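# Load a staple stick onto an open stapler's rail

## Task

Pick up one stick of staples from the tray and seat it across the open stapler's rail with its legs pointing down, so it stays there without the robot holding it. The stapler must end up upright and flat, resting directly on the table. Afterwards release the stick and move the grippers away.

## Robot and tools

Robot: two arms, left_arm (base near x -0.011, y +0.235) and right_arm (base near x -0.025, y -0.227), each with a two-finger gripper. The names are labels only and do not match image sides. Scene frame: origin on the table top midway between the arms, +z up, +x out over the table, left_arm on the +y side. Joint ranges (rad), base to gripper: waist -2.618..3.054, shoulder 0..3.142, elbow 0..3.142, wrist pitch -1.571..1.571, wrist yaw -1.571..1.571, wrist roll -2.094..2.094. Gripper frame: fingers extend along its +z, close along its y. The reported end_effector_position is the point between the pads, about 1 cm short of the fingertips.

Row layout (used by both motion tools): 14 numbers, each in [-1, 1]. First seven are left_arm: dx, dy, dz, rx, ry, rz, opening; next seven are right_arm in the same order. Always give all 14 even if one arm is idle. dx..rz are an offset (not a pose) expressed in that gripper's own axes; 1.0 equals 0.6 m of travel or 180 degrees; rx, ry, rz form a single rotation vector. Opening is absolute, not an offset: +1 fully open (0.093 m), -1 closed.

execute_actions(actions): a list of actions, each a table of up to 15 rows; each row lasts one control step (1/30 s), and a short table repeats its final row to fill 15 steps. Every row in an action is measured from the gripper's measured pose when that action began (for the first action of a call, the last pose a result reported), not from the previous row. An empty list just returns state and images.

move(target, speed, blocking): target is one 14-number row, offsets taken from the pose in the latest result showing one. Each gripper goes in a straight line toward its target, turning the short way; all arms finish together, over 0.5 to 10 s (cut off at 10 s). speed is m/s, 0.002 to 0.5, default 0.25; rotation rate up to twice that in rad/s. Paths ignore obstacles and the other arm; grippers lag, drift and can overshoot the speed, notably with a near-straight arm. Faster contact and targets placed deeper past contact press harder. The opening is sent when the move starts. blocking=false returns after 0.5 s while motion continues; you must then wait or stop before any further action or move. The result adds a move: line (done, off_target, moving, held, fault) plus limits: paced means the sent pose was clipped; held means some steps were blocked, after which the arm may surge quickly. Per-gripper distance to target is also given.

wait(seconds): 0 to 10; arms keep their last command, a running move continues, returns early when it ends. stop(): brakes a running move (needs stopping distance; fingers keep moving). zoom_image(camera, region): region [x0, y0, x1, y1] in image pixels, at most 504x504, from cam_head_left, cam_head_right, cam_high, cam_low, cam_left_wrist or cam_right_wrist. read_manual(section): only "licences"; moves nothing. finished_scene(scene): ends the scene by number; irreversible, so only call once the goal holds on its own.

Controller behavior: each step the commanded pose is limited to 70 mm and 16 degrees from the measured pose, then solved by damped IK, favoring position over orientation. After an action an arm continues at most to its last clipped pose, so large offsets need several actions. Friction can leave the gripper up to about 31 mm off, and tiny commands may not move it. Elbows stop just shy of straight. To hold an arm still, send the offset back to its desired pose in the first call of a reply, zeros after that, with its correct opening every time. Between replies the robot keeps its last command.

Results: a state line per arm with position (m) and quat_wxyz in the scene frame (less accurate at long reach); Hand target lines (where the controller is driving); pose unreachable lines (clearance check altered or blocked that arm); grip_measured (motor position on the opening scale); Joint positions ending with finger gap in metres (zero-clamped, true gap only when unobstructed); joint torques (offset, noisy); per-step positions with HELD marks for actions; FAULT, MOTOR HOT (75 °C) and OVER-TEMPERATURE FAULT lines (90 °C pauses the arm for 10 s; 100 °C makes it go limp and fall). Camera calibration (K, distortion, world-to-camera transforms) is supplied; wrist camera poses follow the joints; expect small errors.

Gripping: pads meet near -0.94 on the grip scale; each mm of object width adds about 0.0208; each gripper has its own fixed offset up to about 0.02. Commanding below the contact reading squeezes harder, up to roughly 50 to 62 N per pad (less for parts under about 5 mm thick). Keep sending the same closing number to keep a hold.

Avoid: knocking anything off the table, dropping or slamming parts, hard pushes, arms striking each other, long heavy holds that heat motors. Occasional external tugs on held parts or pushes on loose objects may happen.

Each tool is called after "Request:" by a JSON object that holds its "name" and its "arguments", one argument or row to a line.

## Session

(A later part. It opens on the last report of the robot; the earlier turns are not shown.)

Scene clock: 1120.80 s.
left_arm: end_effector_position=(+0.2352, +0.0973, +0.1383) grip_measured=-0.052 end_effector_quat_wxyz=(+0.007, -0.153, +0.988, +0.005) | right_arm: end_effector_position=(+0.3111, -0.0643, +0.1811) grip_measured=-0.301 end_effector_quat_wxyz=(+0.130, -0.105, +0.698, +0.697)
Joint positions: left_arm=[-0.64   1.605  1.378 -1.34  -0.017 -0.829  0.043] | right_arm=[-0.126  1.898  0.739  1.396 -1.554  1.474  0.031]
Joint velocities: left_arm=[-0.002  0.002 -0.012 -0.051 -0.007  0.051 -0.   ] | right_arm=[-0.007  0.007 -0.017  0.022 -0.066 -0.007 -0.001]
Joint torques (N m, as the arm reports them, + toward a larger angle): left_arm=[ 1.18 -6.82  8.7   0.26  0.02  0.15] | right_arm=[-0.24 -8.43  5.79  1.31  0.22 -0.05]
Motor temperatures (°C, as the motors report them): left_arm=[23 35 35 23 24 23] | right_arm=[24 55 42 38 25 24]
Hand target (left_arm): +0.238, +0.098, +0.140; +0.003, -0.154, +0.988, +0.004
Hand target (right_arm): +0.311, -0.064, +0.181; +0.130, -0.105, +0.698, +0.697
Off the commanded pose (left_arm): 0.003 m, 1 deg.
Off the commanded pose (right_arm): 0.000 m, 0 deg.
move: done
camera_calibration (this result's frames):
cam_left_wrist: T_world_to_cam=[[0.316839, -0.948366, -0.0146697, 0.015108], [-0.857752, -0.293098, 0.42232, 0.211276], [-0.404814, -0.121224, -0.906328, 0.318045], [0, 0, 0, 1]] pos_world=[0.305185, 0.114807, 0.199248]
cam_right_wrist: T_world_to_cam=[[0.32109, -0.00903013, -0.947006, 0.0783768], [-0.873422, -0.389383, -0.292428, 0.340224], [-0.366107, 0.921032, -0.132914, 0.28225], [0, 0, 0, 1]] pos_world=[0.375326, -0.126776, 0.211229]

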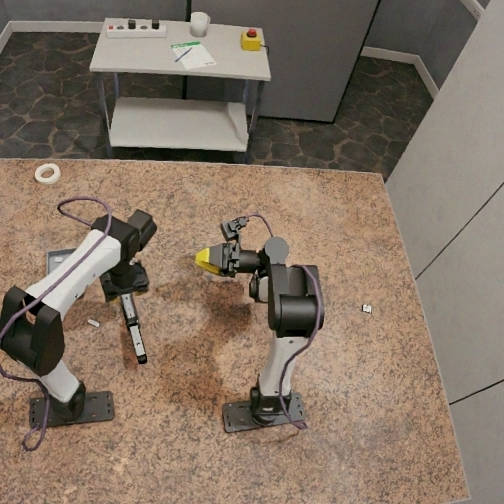

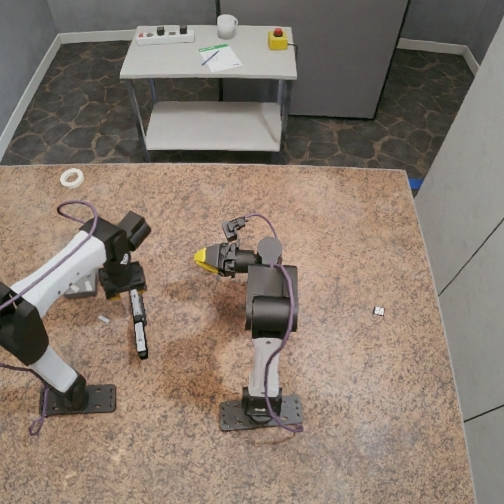

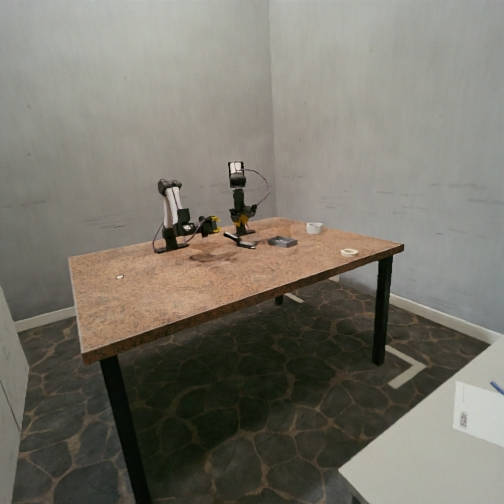

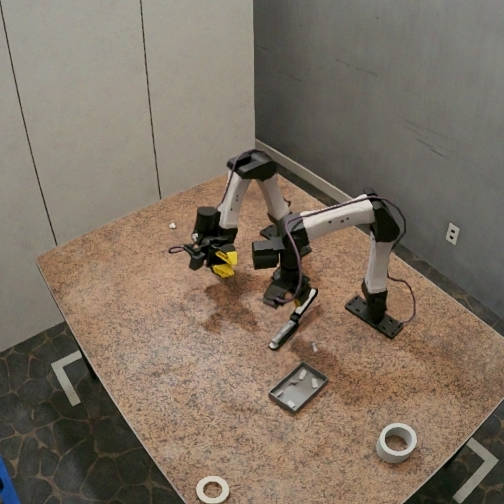

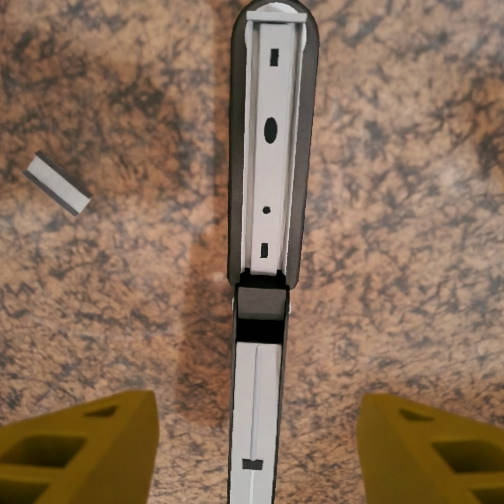

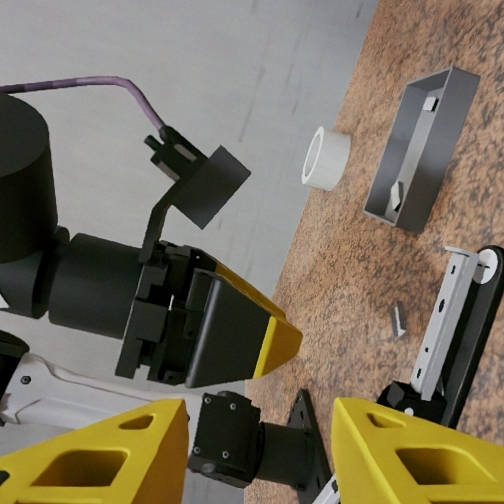

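Request:
{"name": "move", "arguments": {
  "target": [-0.14,0.28,0,0,0,0,-0.5, 0,0,0,0,0,0,-0.3]
}}

Scene clock: 1131.00 s.
left_arm: end_effector_position=(+0.2623, +0.2830, +0.1414) grip_measured=-0.498 end_effector_quat_wxyz=(+0.008, -0.156, +0.988, +0.015) | right_arm: end_effector_position=(+0.3111, -0.0643, +0.1811) grip_measured=-0.301 end_effector_quat_wxyz=(+0.130, -0.105, +0.698, +0.697)
Joint positions: left_arm=[ 0.035  1.576  1.36  -1.34  -0.03  -0.159  0.021] | right_arm=[-0.126  1.898  0.739  1.396 -1.554  1.474  0.031]
Joint velocities: left_arm=[-0.002 -0.002 -0.012 -0.051 -0.051  0.022 -0.001] | right_arm=[-0.007  0.002  0.002  0.007 -0.022  0.007 -0.001]
Joint torques (N m, as the arm reports them, + toward a larger angle): left_arm=[ 0.65 -6.41  8.94  0.35  0.05  0.15] | right_arm=[-0.4  -8.53  5.77  1.33  0.26 -0.06]
Motor temperatures (°C, as the motors report them): left_arm=[23 35 36 22 24 23] | right_arm=[24 53 42 38 25 24]
Hand target (left_arm): +0.266, +0.285, +0.143; +0.011, -0.153, +0.988, +0.012
Hand target (right_arm): +0.311, -0.064, +0.181; +0.130, -0.105, +0.698, +0.697
Off the commanded pose (left_arm): 0.002 m, 1 deg.
Off the commanded pose (right_arm): 0.000 m, 0 deg.
move: done
camera_calibration (this result's frames):
cam_left_wrist: T_world_to_cam=[[0.322172, -0.946082, -0.0336615, 0.183336], [-0.855583, -0.306205, 0.417391, 0.291439], [-0.405194, -0.105672, -0.908103, 0.350285], [0, 0, 0, 1]] pos_world=[0.332218, 0.299706, 0.202622]
cam_right_wrist: T_world_to_cam=[[0.32109, -0.00903013, -0.947006, 0.0783768], [-0.873422, -0.389383, -0.292428, 0.340224], [-0.366107, 0.921032, -0.132914, 0.28225], [0, 0, 0, 1]] pos_world=[0.375326, -0.126776, 0.211229]

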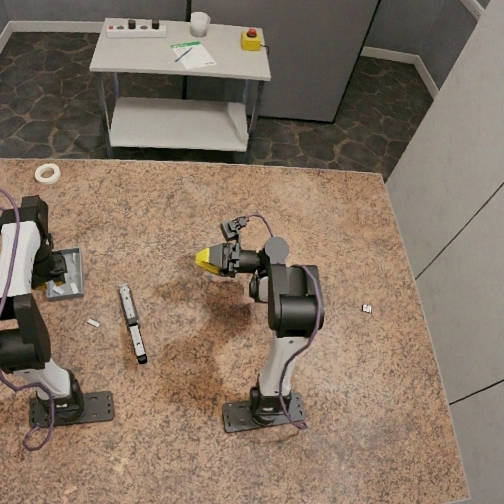

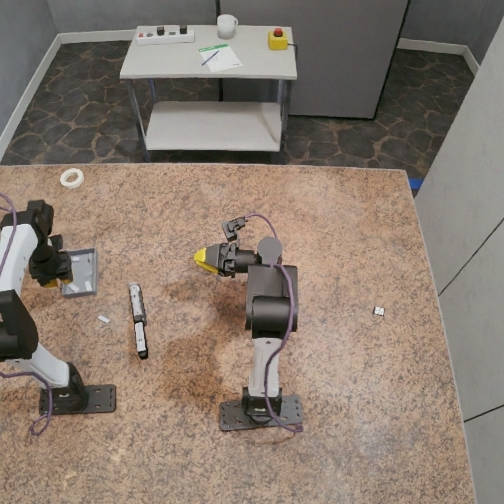

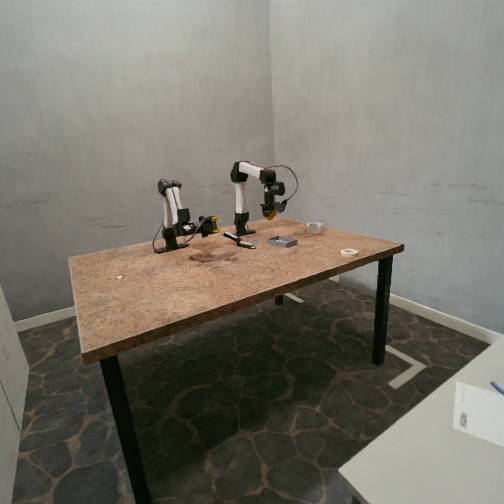

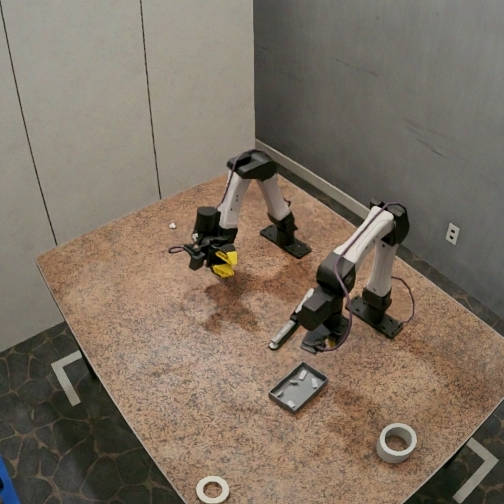

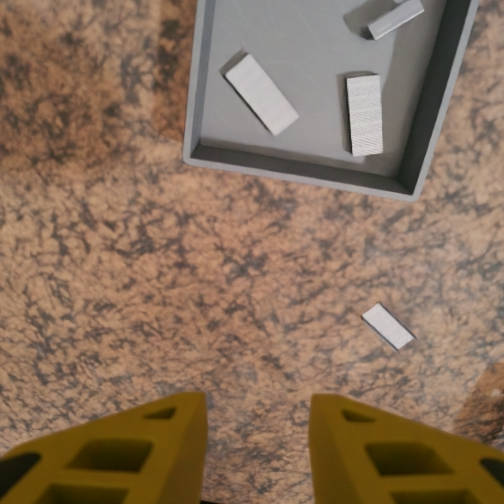

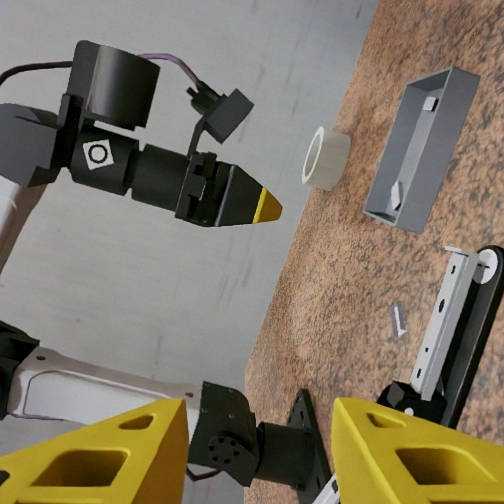

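Request:
{"name": "move", "arguments": {
  "target": [-0.094,-0.005,0.135,0,0,-0.217,-0.5, 0,0,0,0,0,0,-0.3],
  "speed": 0.15
}}

Scene clock: 1159.03 s.
left_arm: end_effector_position=(+0.3190, +0.2964, +0.0658) grip_measured=-0.498 end_effector_quat_wxyz=(+0.016, -0.467, +0.884, +0.011) | right_arm: end_effector_position=(+0.3111, -0.0643, +0.1811) grip_measured=-0.301 end_effector_quat_wxyz=(+0.130, -0.105, +0.698, +0.697)
Joint positions: left_arm=[ 0.049  1.82   1.334 -1.062 -0.03  -0.803  0.021] | right_arm=[-0.126  1.898  0.739  1.396 -1.554  1.474  0.031]
Joint velocities: left_arm=[-0.002 -0.002  0.012 -0.081  0.037 -0.051 -0.001] | right_arm=[-0.002 -0.002 -0.022  0.007  0.022  0.037 -0.001]
Joint torques (N m, as the arm reports them, + toward a larger angle): left_arm=[ 1.16 -9.22  6.18  0.46 -0.09 -0.04] | right_arm=[-0.23 -8.35  5.83  1.3   0.25 -0.02]
Motor temperatures (°C, as the motors report them): left_arm=[23 35 37 22 24 23] | right_arm=[24 52 42 38 25 24]
Hand target (left_arm): +0.317, +0.300, +0.061; +0.012, -0.477, +0.879, +0.012
Hand target (right_arm): +0.311, -0.064, +0.181; +0.130, -0.105, +0.698, +0.697
Off the commanded pose (left_arm): 0.006 m, 1 deg.
Off the commanded pose (right_arm): 0.000 m, 0 deg.
move: done
camera_calibration (this result's frames):
cam_left_wrist: T_world_to_cam=[[0.833733, -0.552082, -0.00971827, -0.106365], [-0.502442, -0.765833, 0.401313, 0.400274], [-0.229001, -0.329705, -0.915889, 0.31675], [0, 0, 0, 1]] pos_world=[0.36233, 0.352255, 0.128439]
cam_right_wrist: T_world_to_cam=[[0.32109, -0.00903013, -0.947006, 0.0783768], [-0.873422, -0.389383, -0.292428, 0.340224], [-0.366107, 0.921032, -0.132914, 0.28225], [0, 0, 0, 1]] pos_world=[0.375326, -0.126776, 0.211229]

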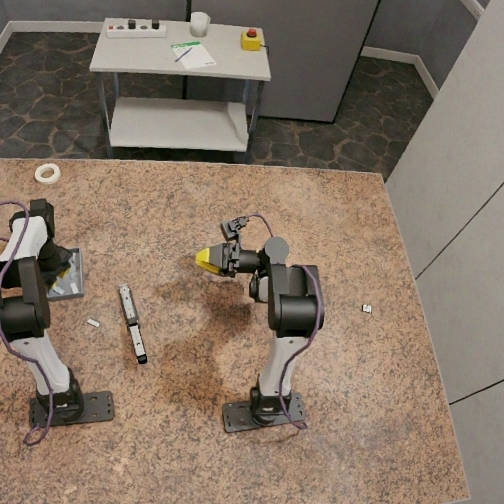

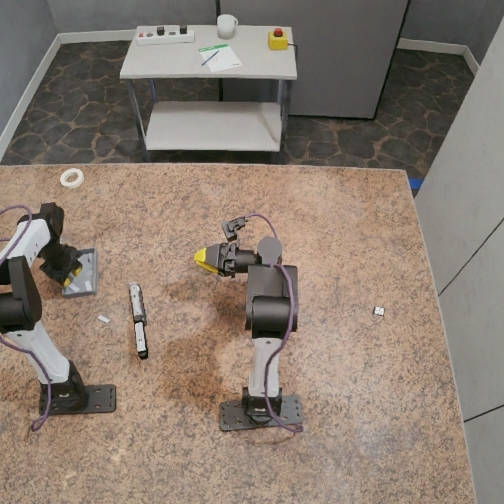

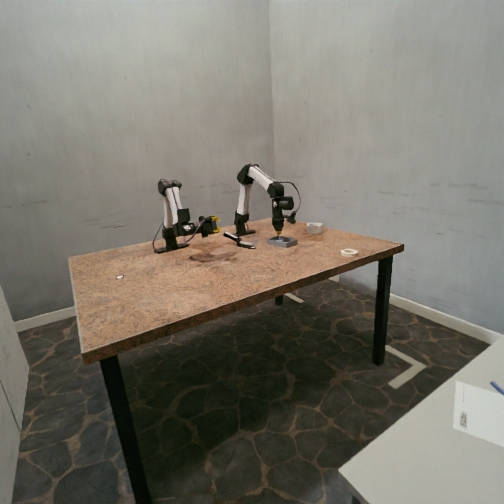

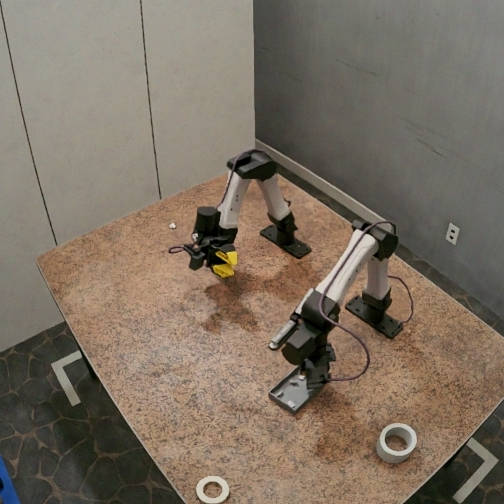

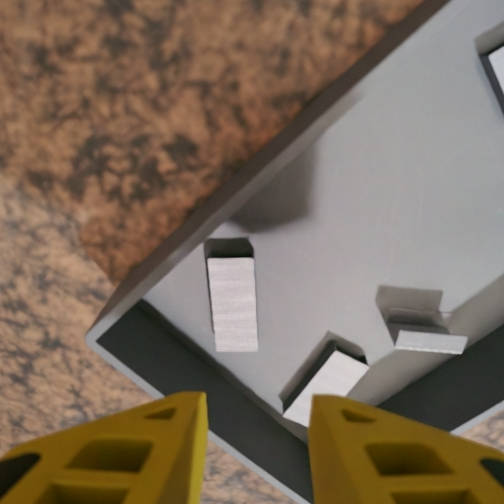

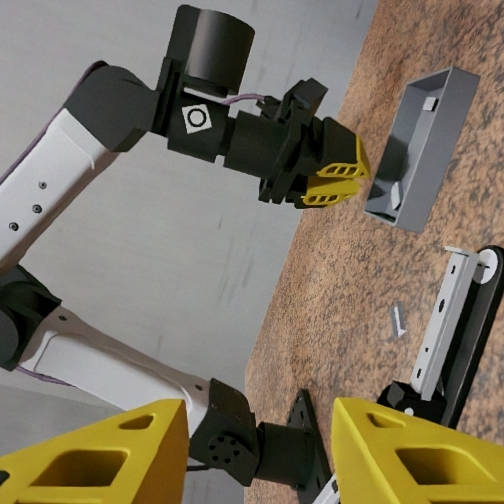

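Request:
{"name": "move", "arguments": {
  "target": [0,0.012,0.04,0,0,-0.012,-0.5, 0,0,0,0,0,0,-0.3],
  "speed": 0.06
}}

Scene clock: 1168.60 s.
left_arm: end_effector_position=(+0.3161, +0.2982, +0.0479) grip_measured=-0.498 end_effector_quat_wxyz=(+0.021, -0.474, +0.880, +0.009) | right_arm: end_effector_position=(+0.3111, -0.0643, +0.1811) grip_measured=-0.301 end_effector_quat_wxyz=(+0.130, -0.105, +0.698, +0.697)
Joint positions: left_arm=[ 0.056  1.82   1.26  -0.976 -0.03  -0.813  0.021] | right_arm=[-0.126  1.898  0.739  1.396 -1.554  1.474  0.031]
Joint velocities: left_arm=[ 0.002 -0.007 -0.012  0.081  0.037  0.022  0.   ] | right_arm=[ 0.007  0.002 -0.017 -0.037 -0.066 -0.022 -0.001]
Joint torques (N m, as the arm reports them, + toward a larger angle): left_arm=[ 1.08 -9.04  5.73  0.46 -0.06 -0.03] | right_arm=[-0.36 -8.34  5.79  1.31  0.26 -0.03]
Motor temperatures (°C, as the motors report them): left_arm=[23 36 37 22 24 23] | right_arm=[24 51 42 38 25 24]
Hand target (left_arm): +0.313, +0.301, +0.042; +0.016, -0.483, +0.875, +0.011
Hand target (right_arm): +0.311, -0.064, +0.181; +0.130, -0.105, +0.698, +0.697
Off the commanded pose (left_arm): 0.007 m, 1 deg.
Off the commanded pose (right_arm): 0.000 m, 0 deg.
move: done
camera_calibration (this result's frames):
cam_left_wrist: T_world_to_cam=[[0.842938, -0.538009, -0.00119406, -0.110619], [-0.493992, -0.774849, 0.394437, 0.407716], [-0.213136, -0.331896, -0.918922, 0.296124], [0, 0, 0, 1]] pos_world=[0.357768, 0.354687, 0.111165]
cam_right_wrist: T_world_to_cam=[[0.32109, -0.00903013, -0.947006, 0.0783768], [-0.873422, -0.389383, -0.292428, 0.340224], [-0.366107, 0.921032, -0.132914, 0.28225], [0, 0, 0, 1]] pos_world=[0.375326, -0.126776, 0.211229]

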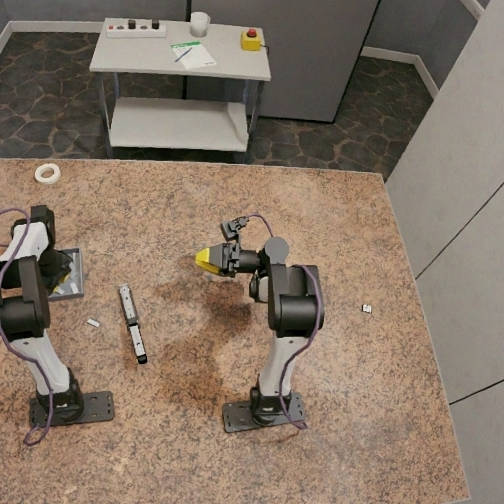

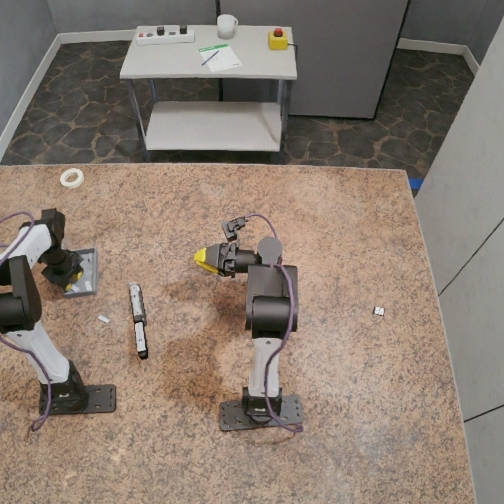

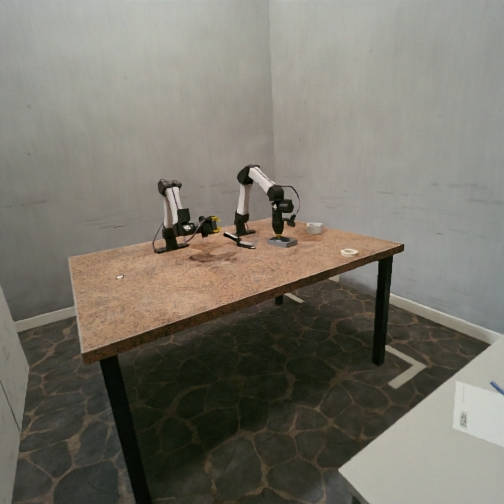

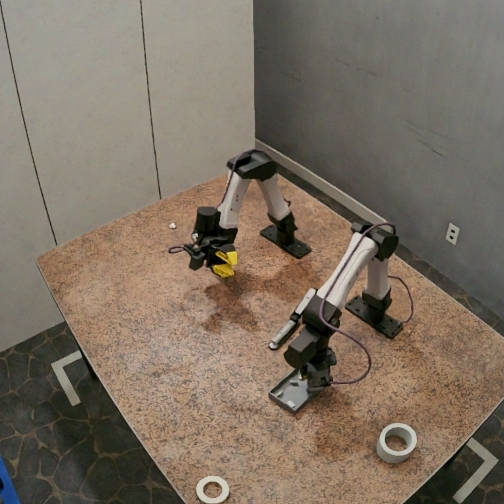

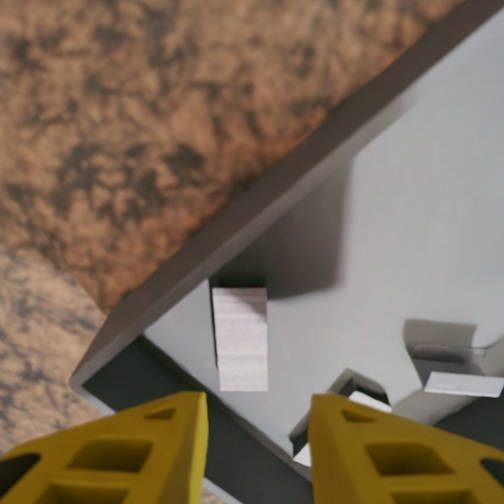

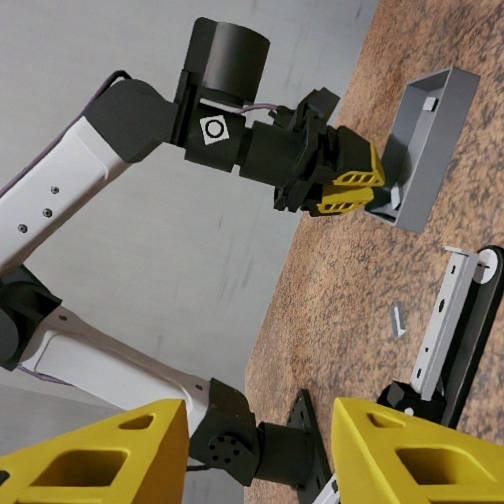

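Request:
{"name": "move", "arguments": {
  "target": [-0.008,0.011,0.052,0,0,0,-0.55, 0,0,0,0,0,0,-0.3],
  "speed": 0.04
}}

Scene clock: 1176.50 s.
left_arm: end_effector_position=(+0.3163, +0.3025, +0.0292) grip_measured=-0.548 end_effector_quat_wxyz=(+0.025, -0.473, +0.880, +0.008) | right_arm: end_effector_position=(+0.3111, -0.0643, +0.1811) grip_measured=-0.301 end_effector_quat_wxyz=(+0.130, -0.105, +0.698, +0.697)
Joint positions: left_arm=[ 0.068  1.841  1.208 -0.894 -0.03  -0.799  0.019] | right_arm=[-0.126  1.898  0.739  1.396 -1.554  1.474  0.031]
Joint velocities: left_arm=[ 0.002  0.002 -0.012 -0.037 -0.051  0.007 -0.001] | right_arm=[-0.002 -0.017  0.002 -0.007 -0.022 -0.081  0.001]
Joint torques (N m, as the arm reports them, + toward a larger angle): left_arm=[ 1.35 -8.1   4.45  0.73 -0.05  0.17] | right_arm=[-0.38 -8.49  5.87  1.32  0.21  0.02]
Motor temperatures (°C, as the motors report them): left_arm=[23 36 36 22 24 23] | right_arm=[24 51 42 38 25 24]
Hand target (left_arm): +0.314, +0.307, +0.017; +0.021, -0.474, +0.880, +0.009
Hand target (right_arm): +0.311, -0.064, +0.181; +0.130, -0.105, +0.698, +0.697
Off the commanded pose (left_arm): 0.013 m, 0 deg.
Off the commanded pose (right_arm): 0.000 m, 0 deg.
move: off_target (left_arm)
camera_calibration (this result's frames):
cam_left_wrist: T_world_to_cam=[[0.842105, -0.539295, 0.00452536, -0.10803], [-0.498233, -0.77472, 0.389323, 0.419942], [-0.206454, -0.330106, -0.92109, 0.277728], [0, 0, 0, 1]] pos_world=[0.35754, 0.358757, 0.0928079]
cam_right_wrist: T_world_to_cam=[[0.32109, -0.00903013, -0.947006, 0.0783768], [-0.873422, -0.389383, -0.292428, 0.340224], [-0.366107, 0.921032, -0.132914, 0.28225], [0, 0, 0, 1]] pos_world=[0.375326, -0.126776, 0.211229]

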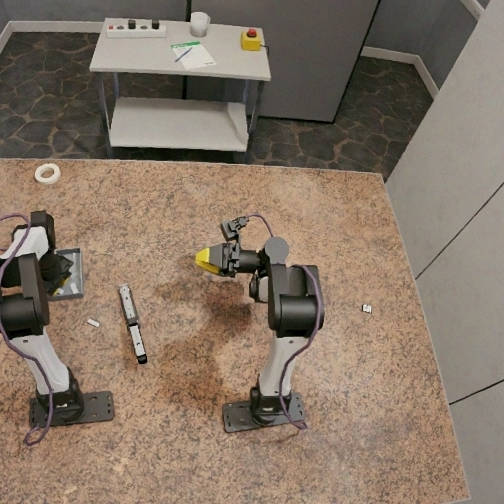

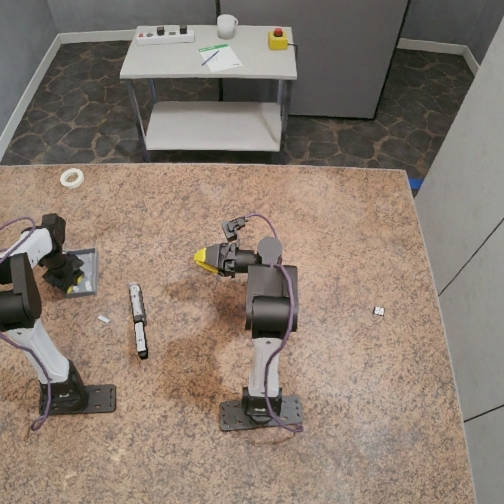

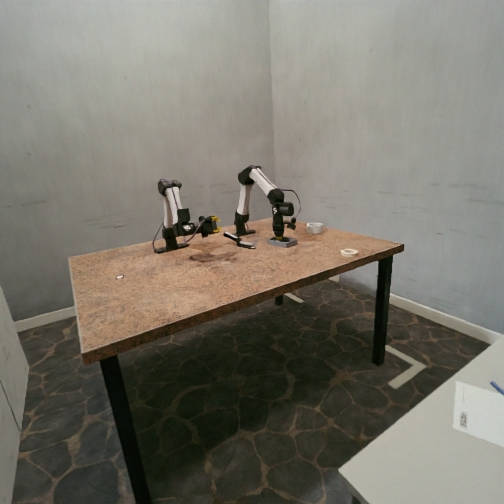

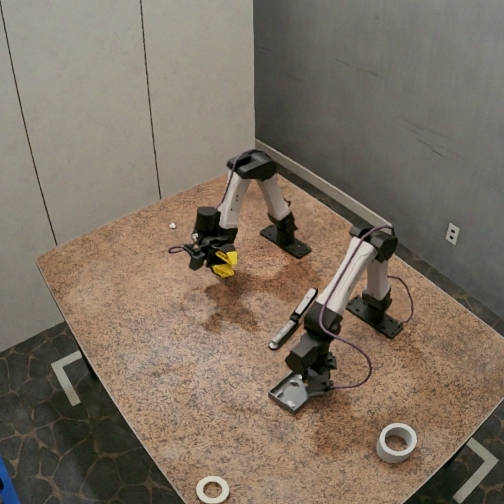

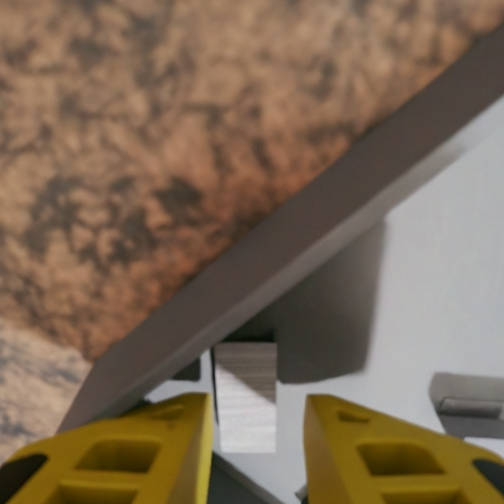

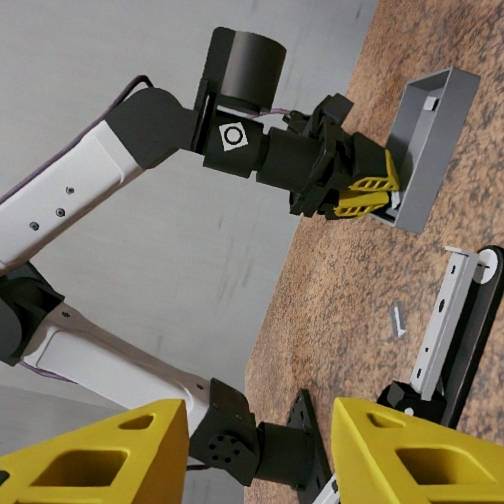

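Request:
{"name": "move", "arguments": {
  "target": [0.004,-0.006,-0.035,0,0,0,-1, 0,0,0,0,0,0,-0.3],
  "speed": 0.05
}}

Request:
{"name": "move", "arguments": {
  "target": [0.004,0,0.05,0,0,0,-1, 0,0,0,0,0,0,-0.3],
  "speed": 0.03
}}

Scene clock: 1194.93 s.
left_arm: end_effector_position=(+0.3126, +0.3018, +0.0421) grip_measured=-1.000 end_effector_quat_wxyz=(+0.016, -0.476, +0.879, +0.011) | right_arm: end_effector_position=(+0.3111, -0.0643, +0.1811) grip_measured=-0.301 end_effector_quat_wxyz=(+0.130, -0.105, +0.698, +0.697)
Joint positions: left_arm=[ 0.068  1.826  1.244 -0.965 -0.03  -0.804  0.   ] | right_arm=[-0.126  1.898  0.739  1.396 -1.554  1.474  0.031]
Joint velocities: left_arm=[-0.007 -0.002 -0.012  0.007 -0.022  0.007  0.   ] | right_arm=[-0.002 -0.002 -0.002  0.022  0.051  0.051 -0.001]
Joint torques (N m, as the arm reports them, + toward a larger angle): left_arm=[ -1.08 -11.19   8.35   0.26  -0.06  -0.02] | right_arm=[-0.08 -8.38  5.67  1.31  0.22 -0.01]
Motor temperatures (°C, as the motors report them): left_arm=[23 37 35 23 24 24] | right_arm=[24 50 42 38 25 24]
Hand target (left_arm): +0.317, +0.298, +0.050; +0.025, -0.473, +0.880, +0.007
Hand target (right_arm): +0.311, -0.064, +0.181; +0.130, -0.105, +0.698, +0.697
Off the commanded pose (left_arm): 0.010 m, 1 deg.
Off the commanded pose (right_arm): 0.000 m, 0 deg.
move: done
camera_calibration (this result's frames):
cam_left_wrist: T_world_to_cam=[[0.844723, -0.535125, -0.0091502, -0.106867], [-0.487054, -0.775702, 0.401329, 0.408806], [-0.221859, -0.334556, -0.915888, 0.29464], [0, 0, 0, 1]] pos_world=[0.354752, 0.358498, 0.104813]
cam_right_wrist: T_world_to_cam=[[0.32109, -0.00903013, -0.947006, 0.0783768], [-0.873422, -0.389383, -0.292428, 0.340224], [-0.366107, 0.921032, -0.132914, 0.28225], [0, 0, 0, 1]] pos_world=[0.375326, -0.126776, 0.211229]

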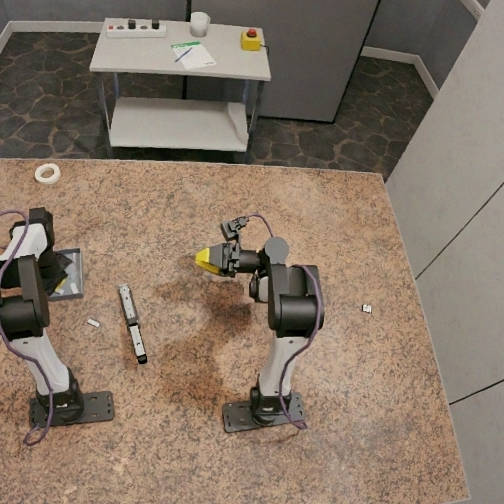

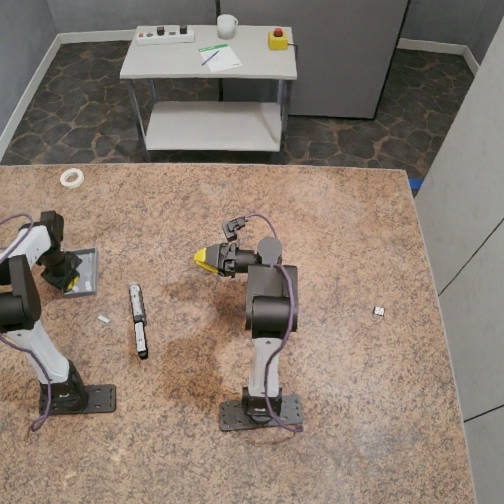

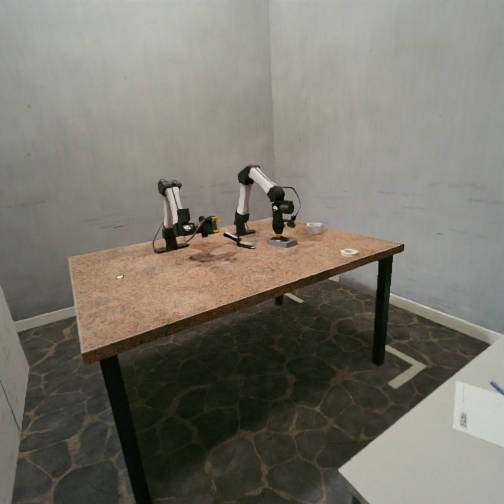

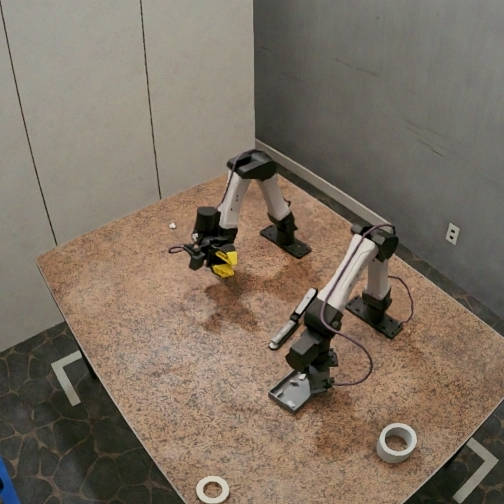

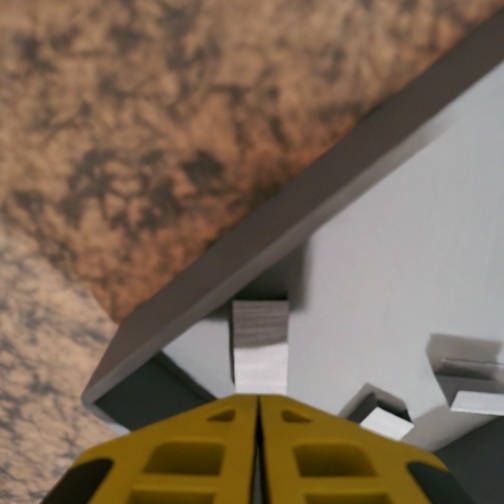

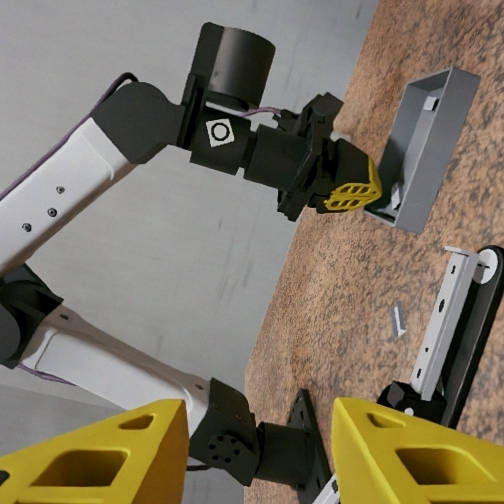

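Scene clock: 1196.17 s.
left_arm: end_effector_position=(+0.3134, +0.3019, +0.0250) grip_measured=-1.000 end_effector_quat_wxyz=(+0.020, -0.476, +0.879, +0.009) | right_arm: end_effector_position=(+0.3111, -0.0643, +0.1811) grip_measured=-0.301 end_effector_quat_wxyz=(+0.130, -0.105, +0.698, +0.697)
Joint positions: left_arm=[ 0.068  1.845  1.196 -0.889 -0.03  -0.804  0.   ] | right_arm=[-0.126  1.898  0.739  1.396 -1.554  1.474  0.031]
Joint velocities: left_arm=[-0.017  0.002  0.007  0.037  0.007 -0.081  0.   ] | right_arm=[-0.012 -0.017 -0.027  0.051 -0.007 -0.051 -0.001]
Joint torques (N m, as the arm reports them, + toward a larger angle): left_arm=[-0.1  -8.1   4.08  0.72 -0.08  0.04] | right_arm=[-0.26 -8.45  5.74  1.33  0.22 -0.03]
Motor temperatures (°C, as the motors report them): left_arm=[23 37 35 23 24 24] | right_arm=[24 50 42 38 25 24]
Hand target (left_arm): +0.311, +0.301, +0.013; +0.016, -0.476, +0.879, +0.011
Hand target (right_arm): +0.311, -0.064, +0.181; +0.130, -0.105, +0.698, +0.697
Off the commanded pose (left_arm): 0.013 m, 1 deg.
Off the commanded pose (right_arm): 0.000 m, 0 deg.
move: off_target (left_arm)
camera_calibration (this result's frames):
cam_left_wrist: T_world_to_cam=[[0.844774, -0.535116, -0.00274318, -0.107743], [-0.49049, -0.776354, 0.395847, 0.417541], [-0.213954, -0.333056, -0.918312, 0.276316], [0, 0, 0, 1]] pos_world=[0.354937, 0.358533, 0.0881665]
cam_right_wrist: T_world_to_cam=[[0.32109, -0.00903013, -0.947006, 0.0783768], [-0.873422, -0.389383, -0.292428, 0.340224], [-0.366107, 0.921032, -0.132914, 0.28225], [0, 0, 0, 1]] pos_world=[0.375326, -0.126776, 0.211229]

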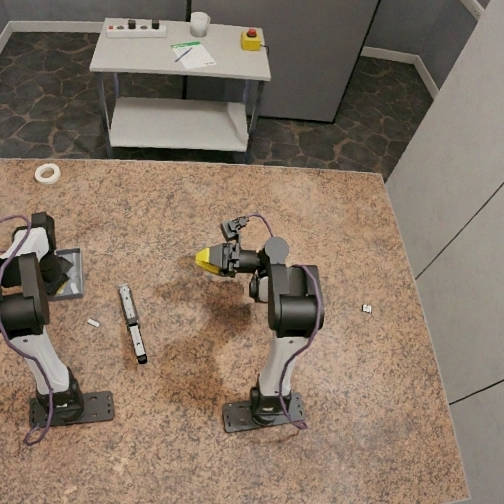

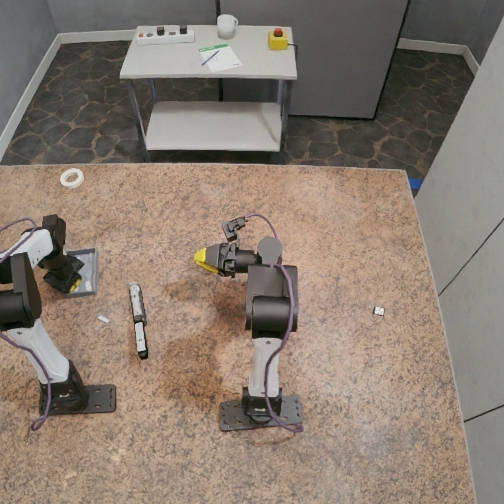

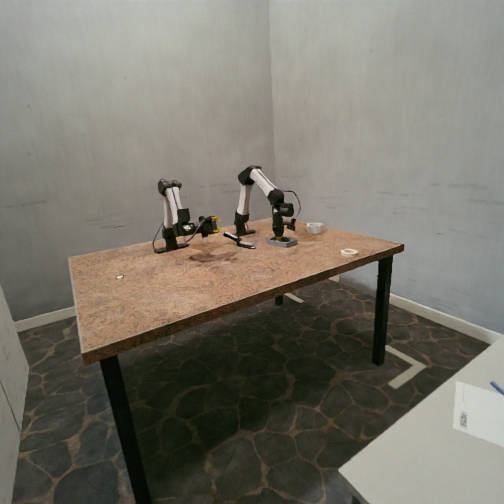

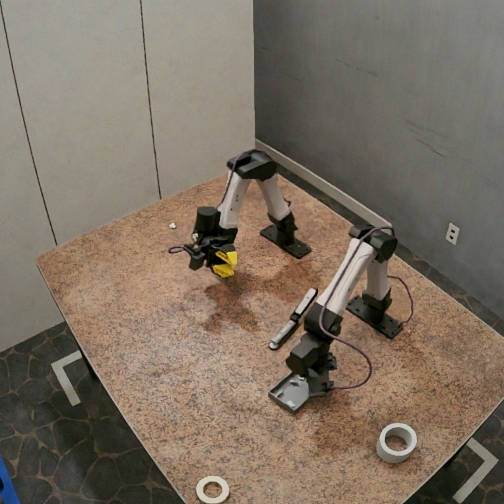

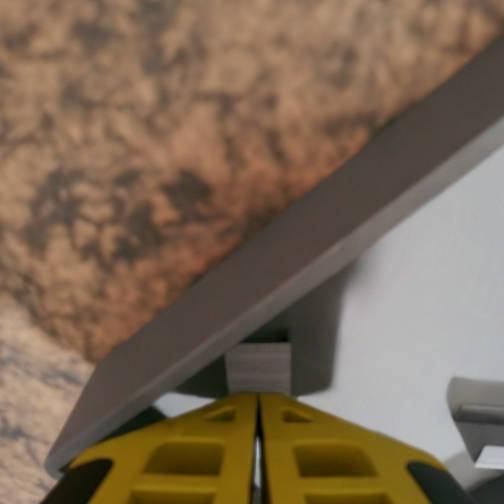

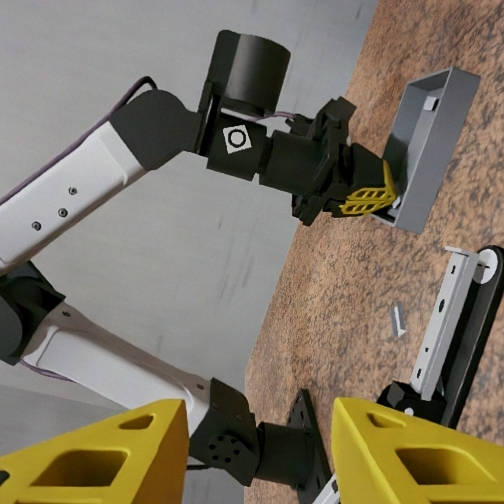

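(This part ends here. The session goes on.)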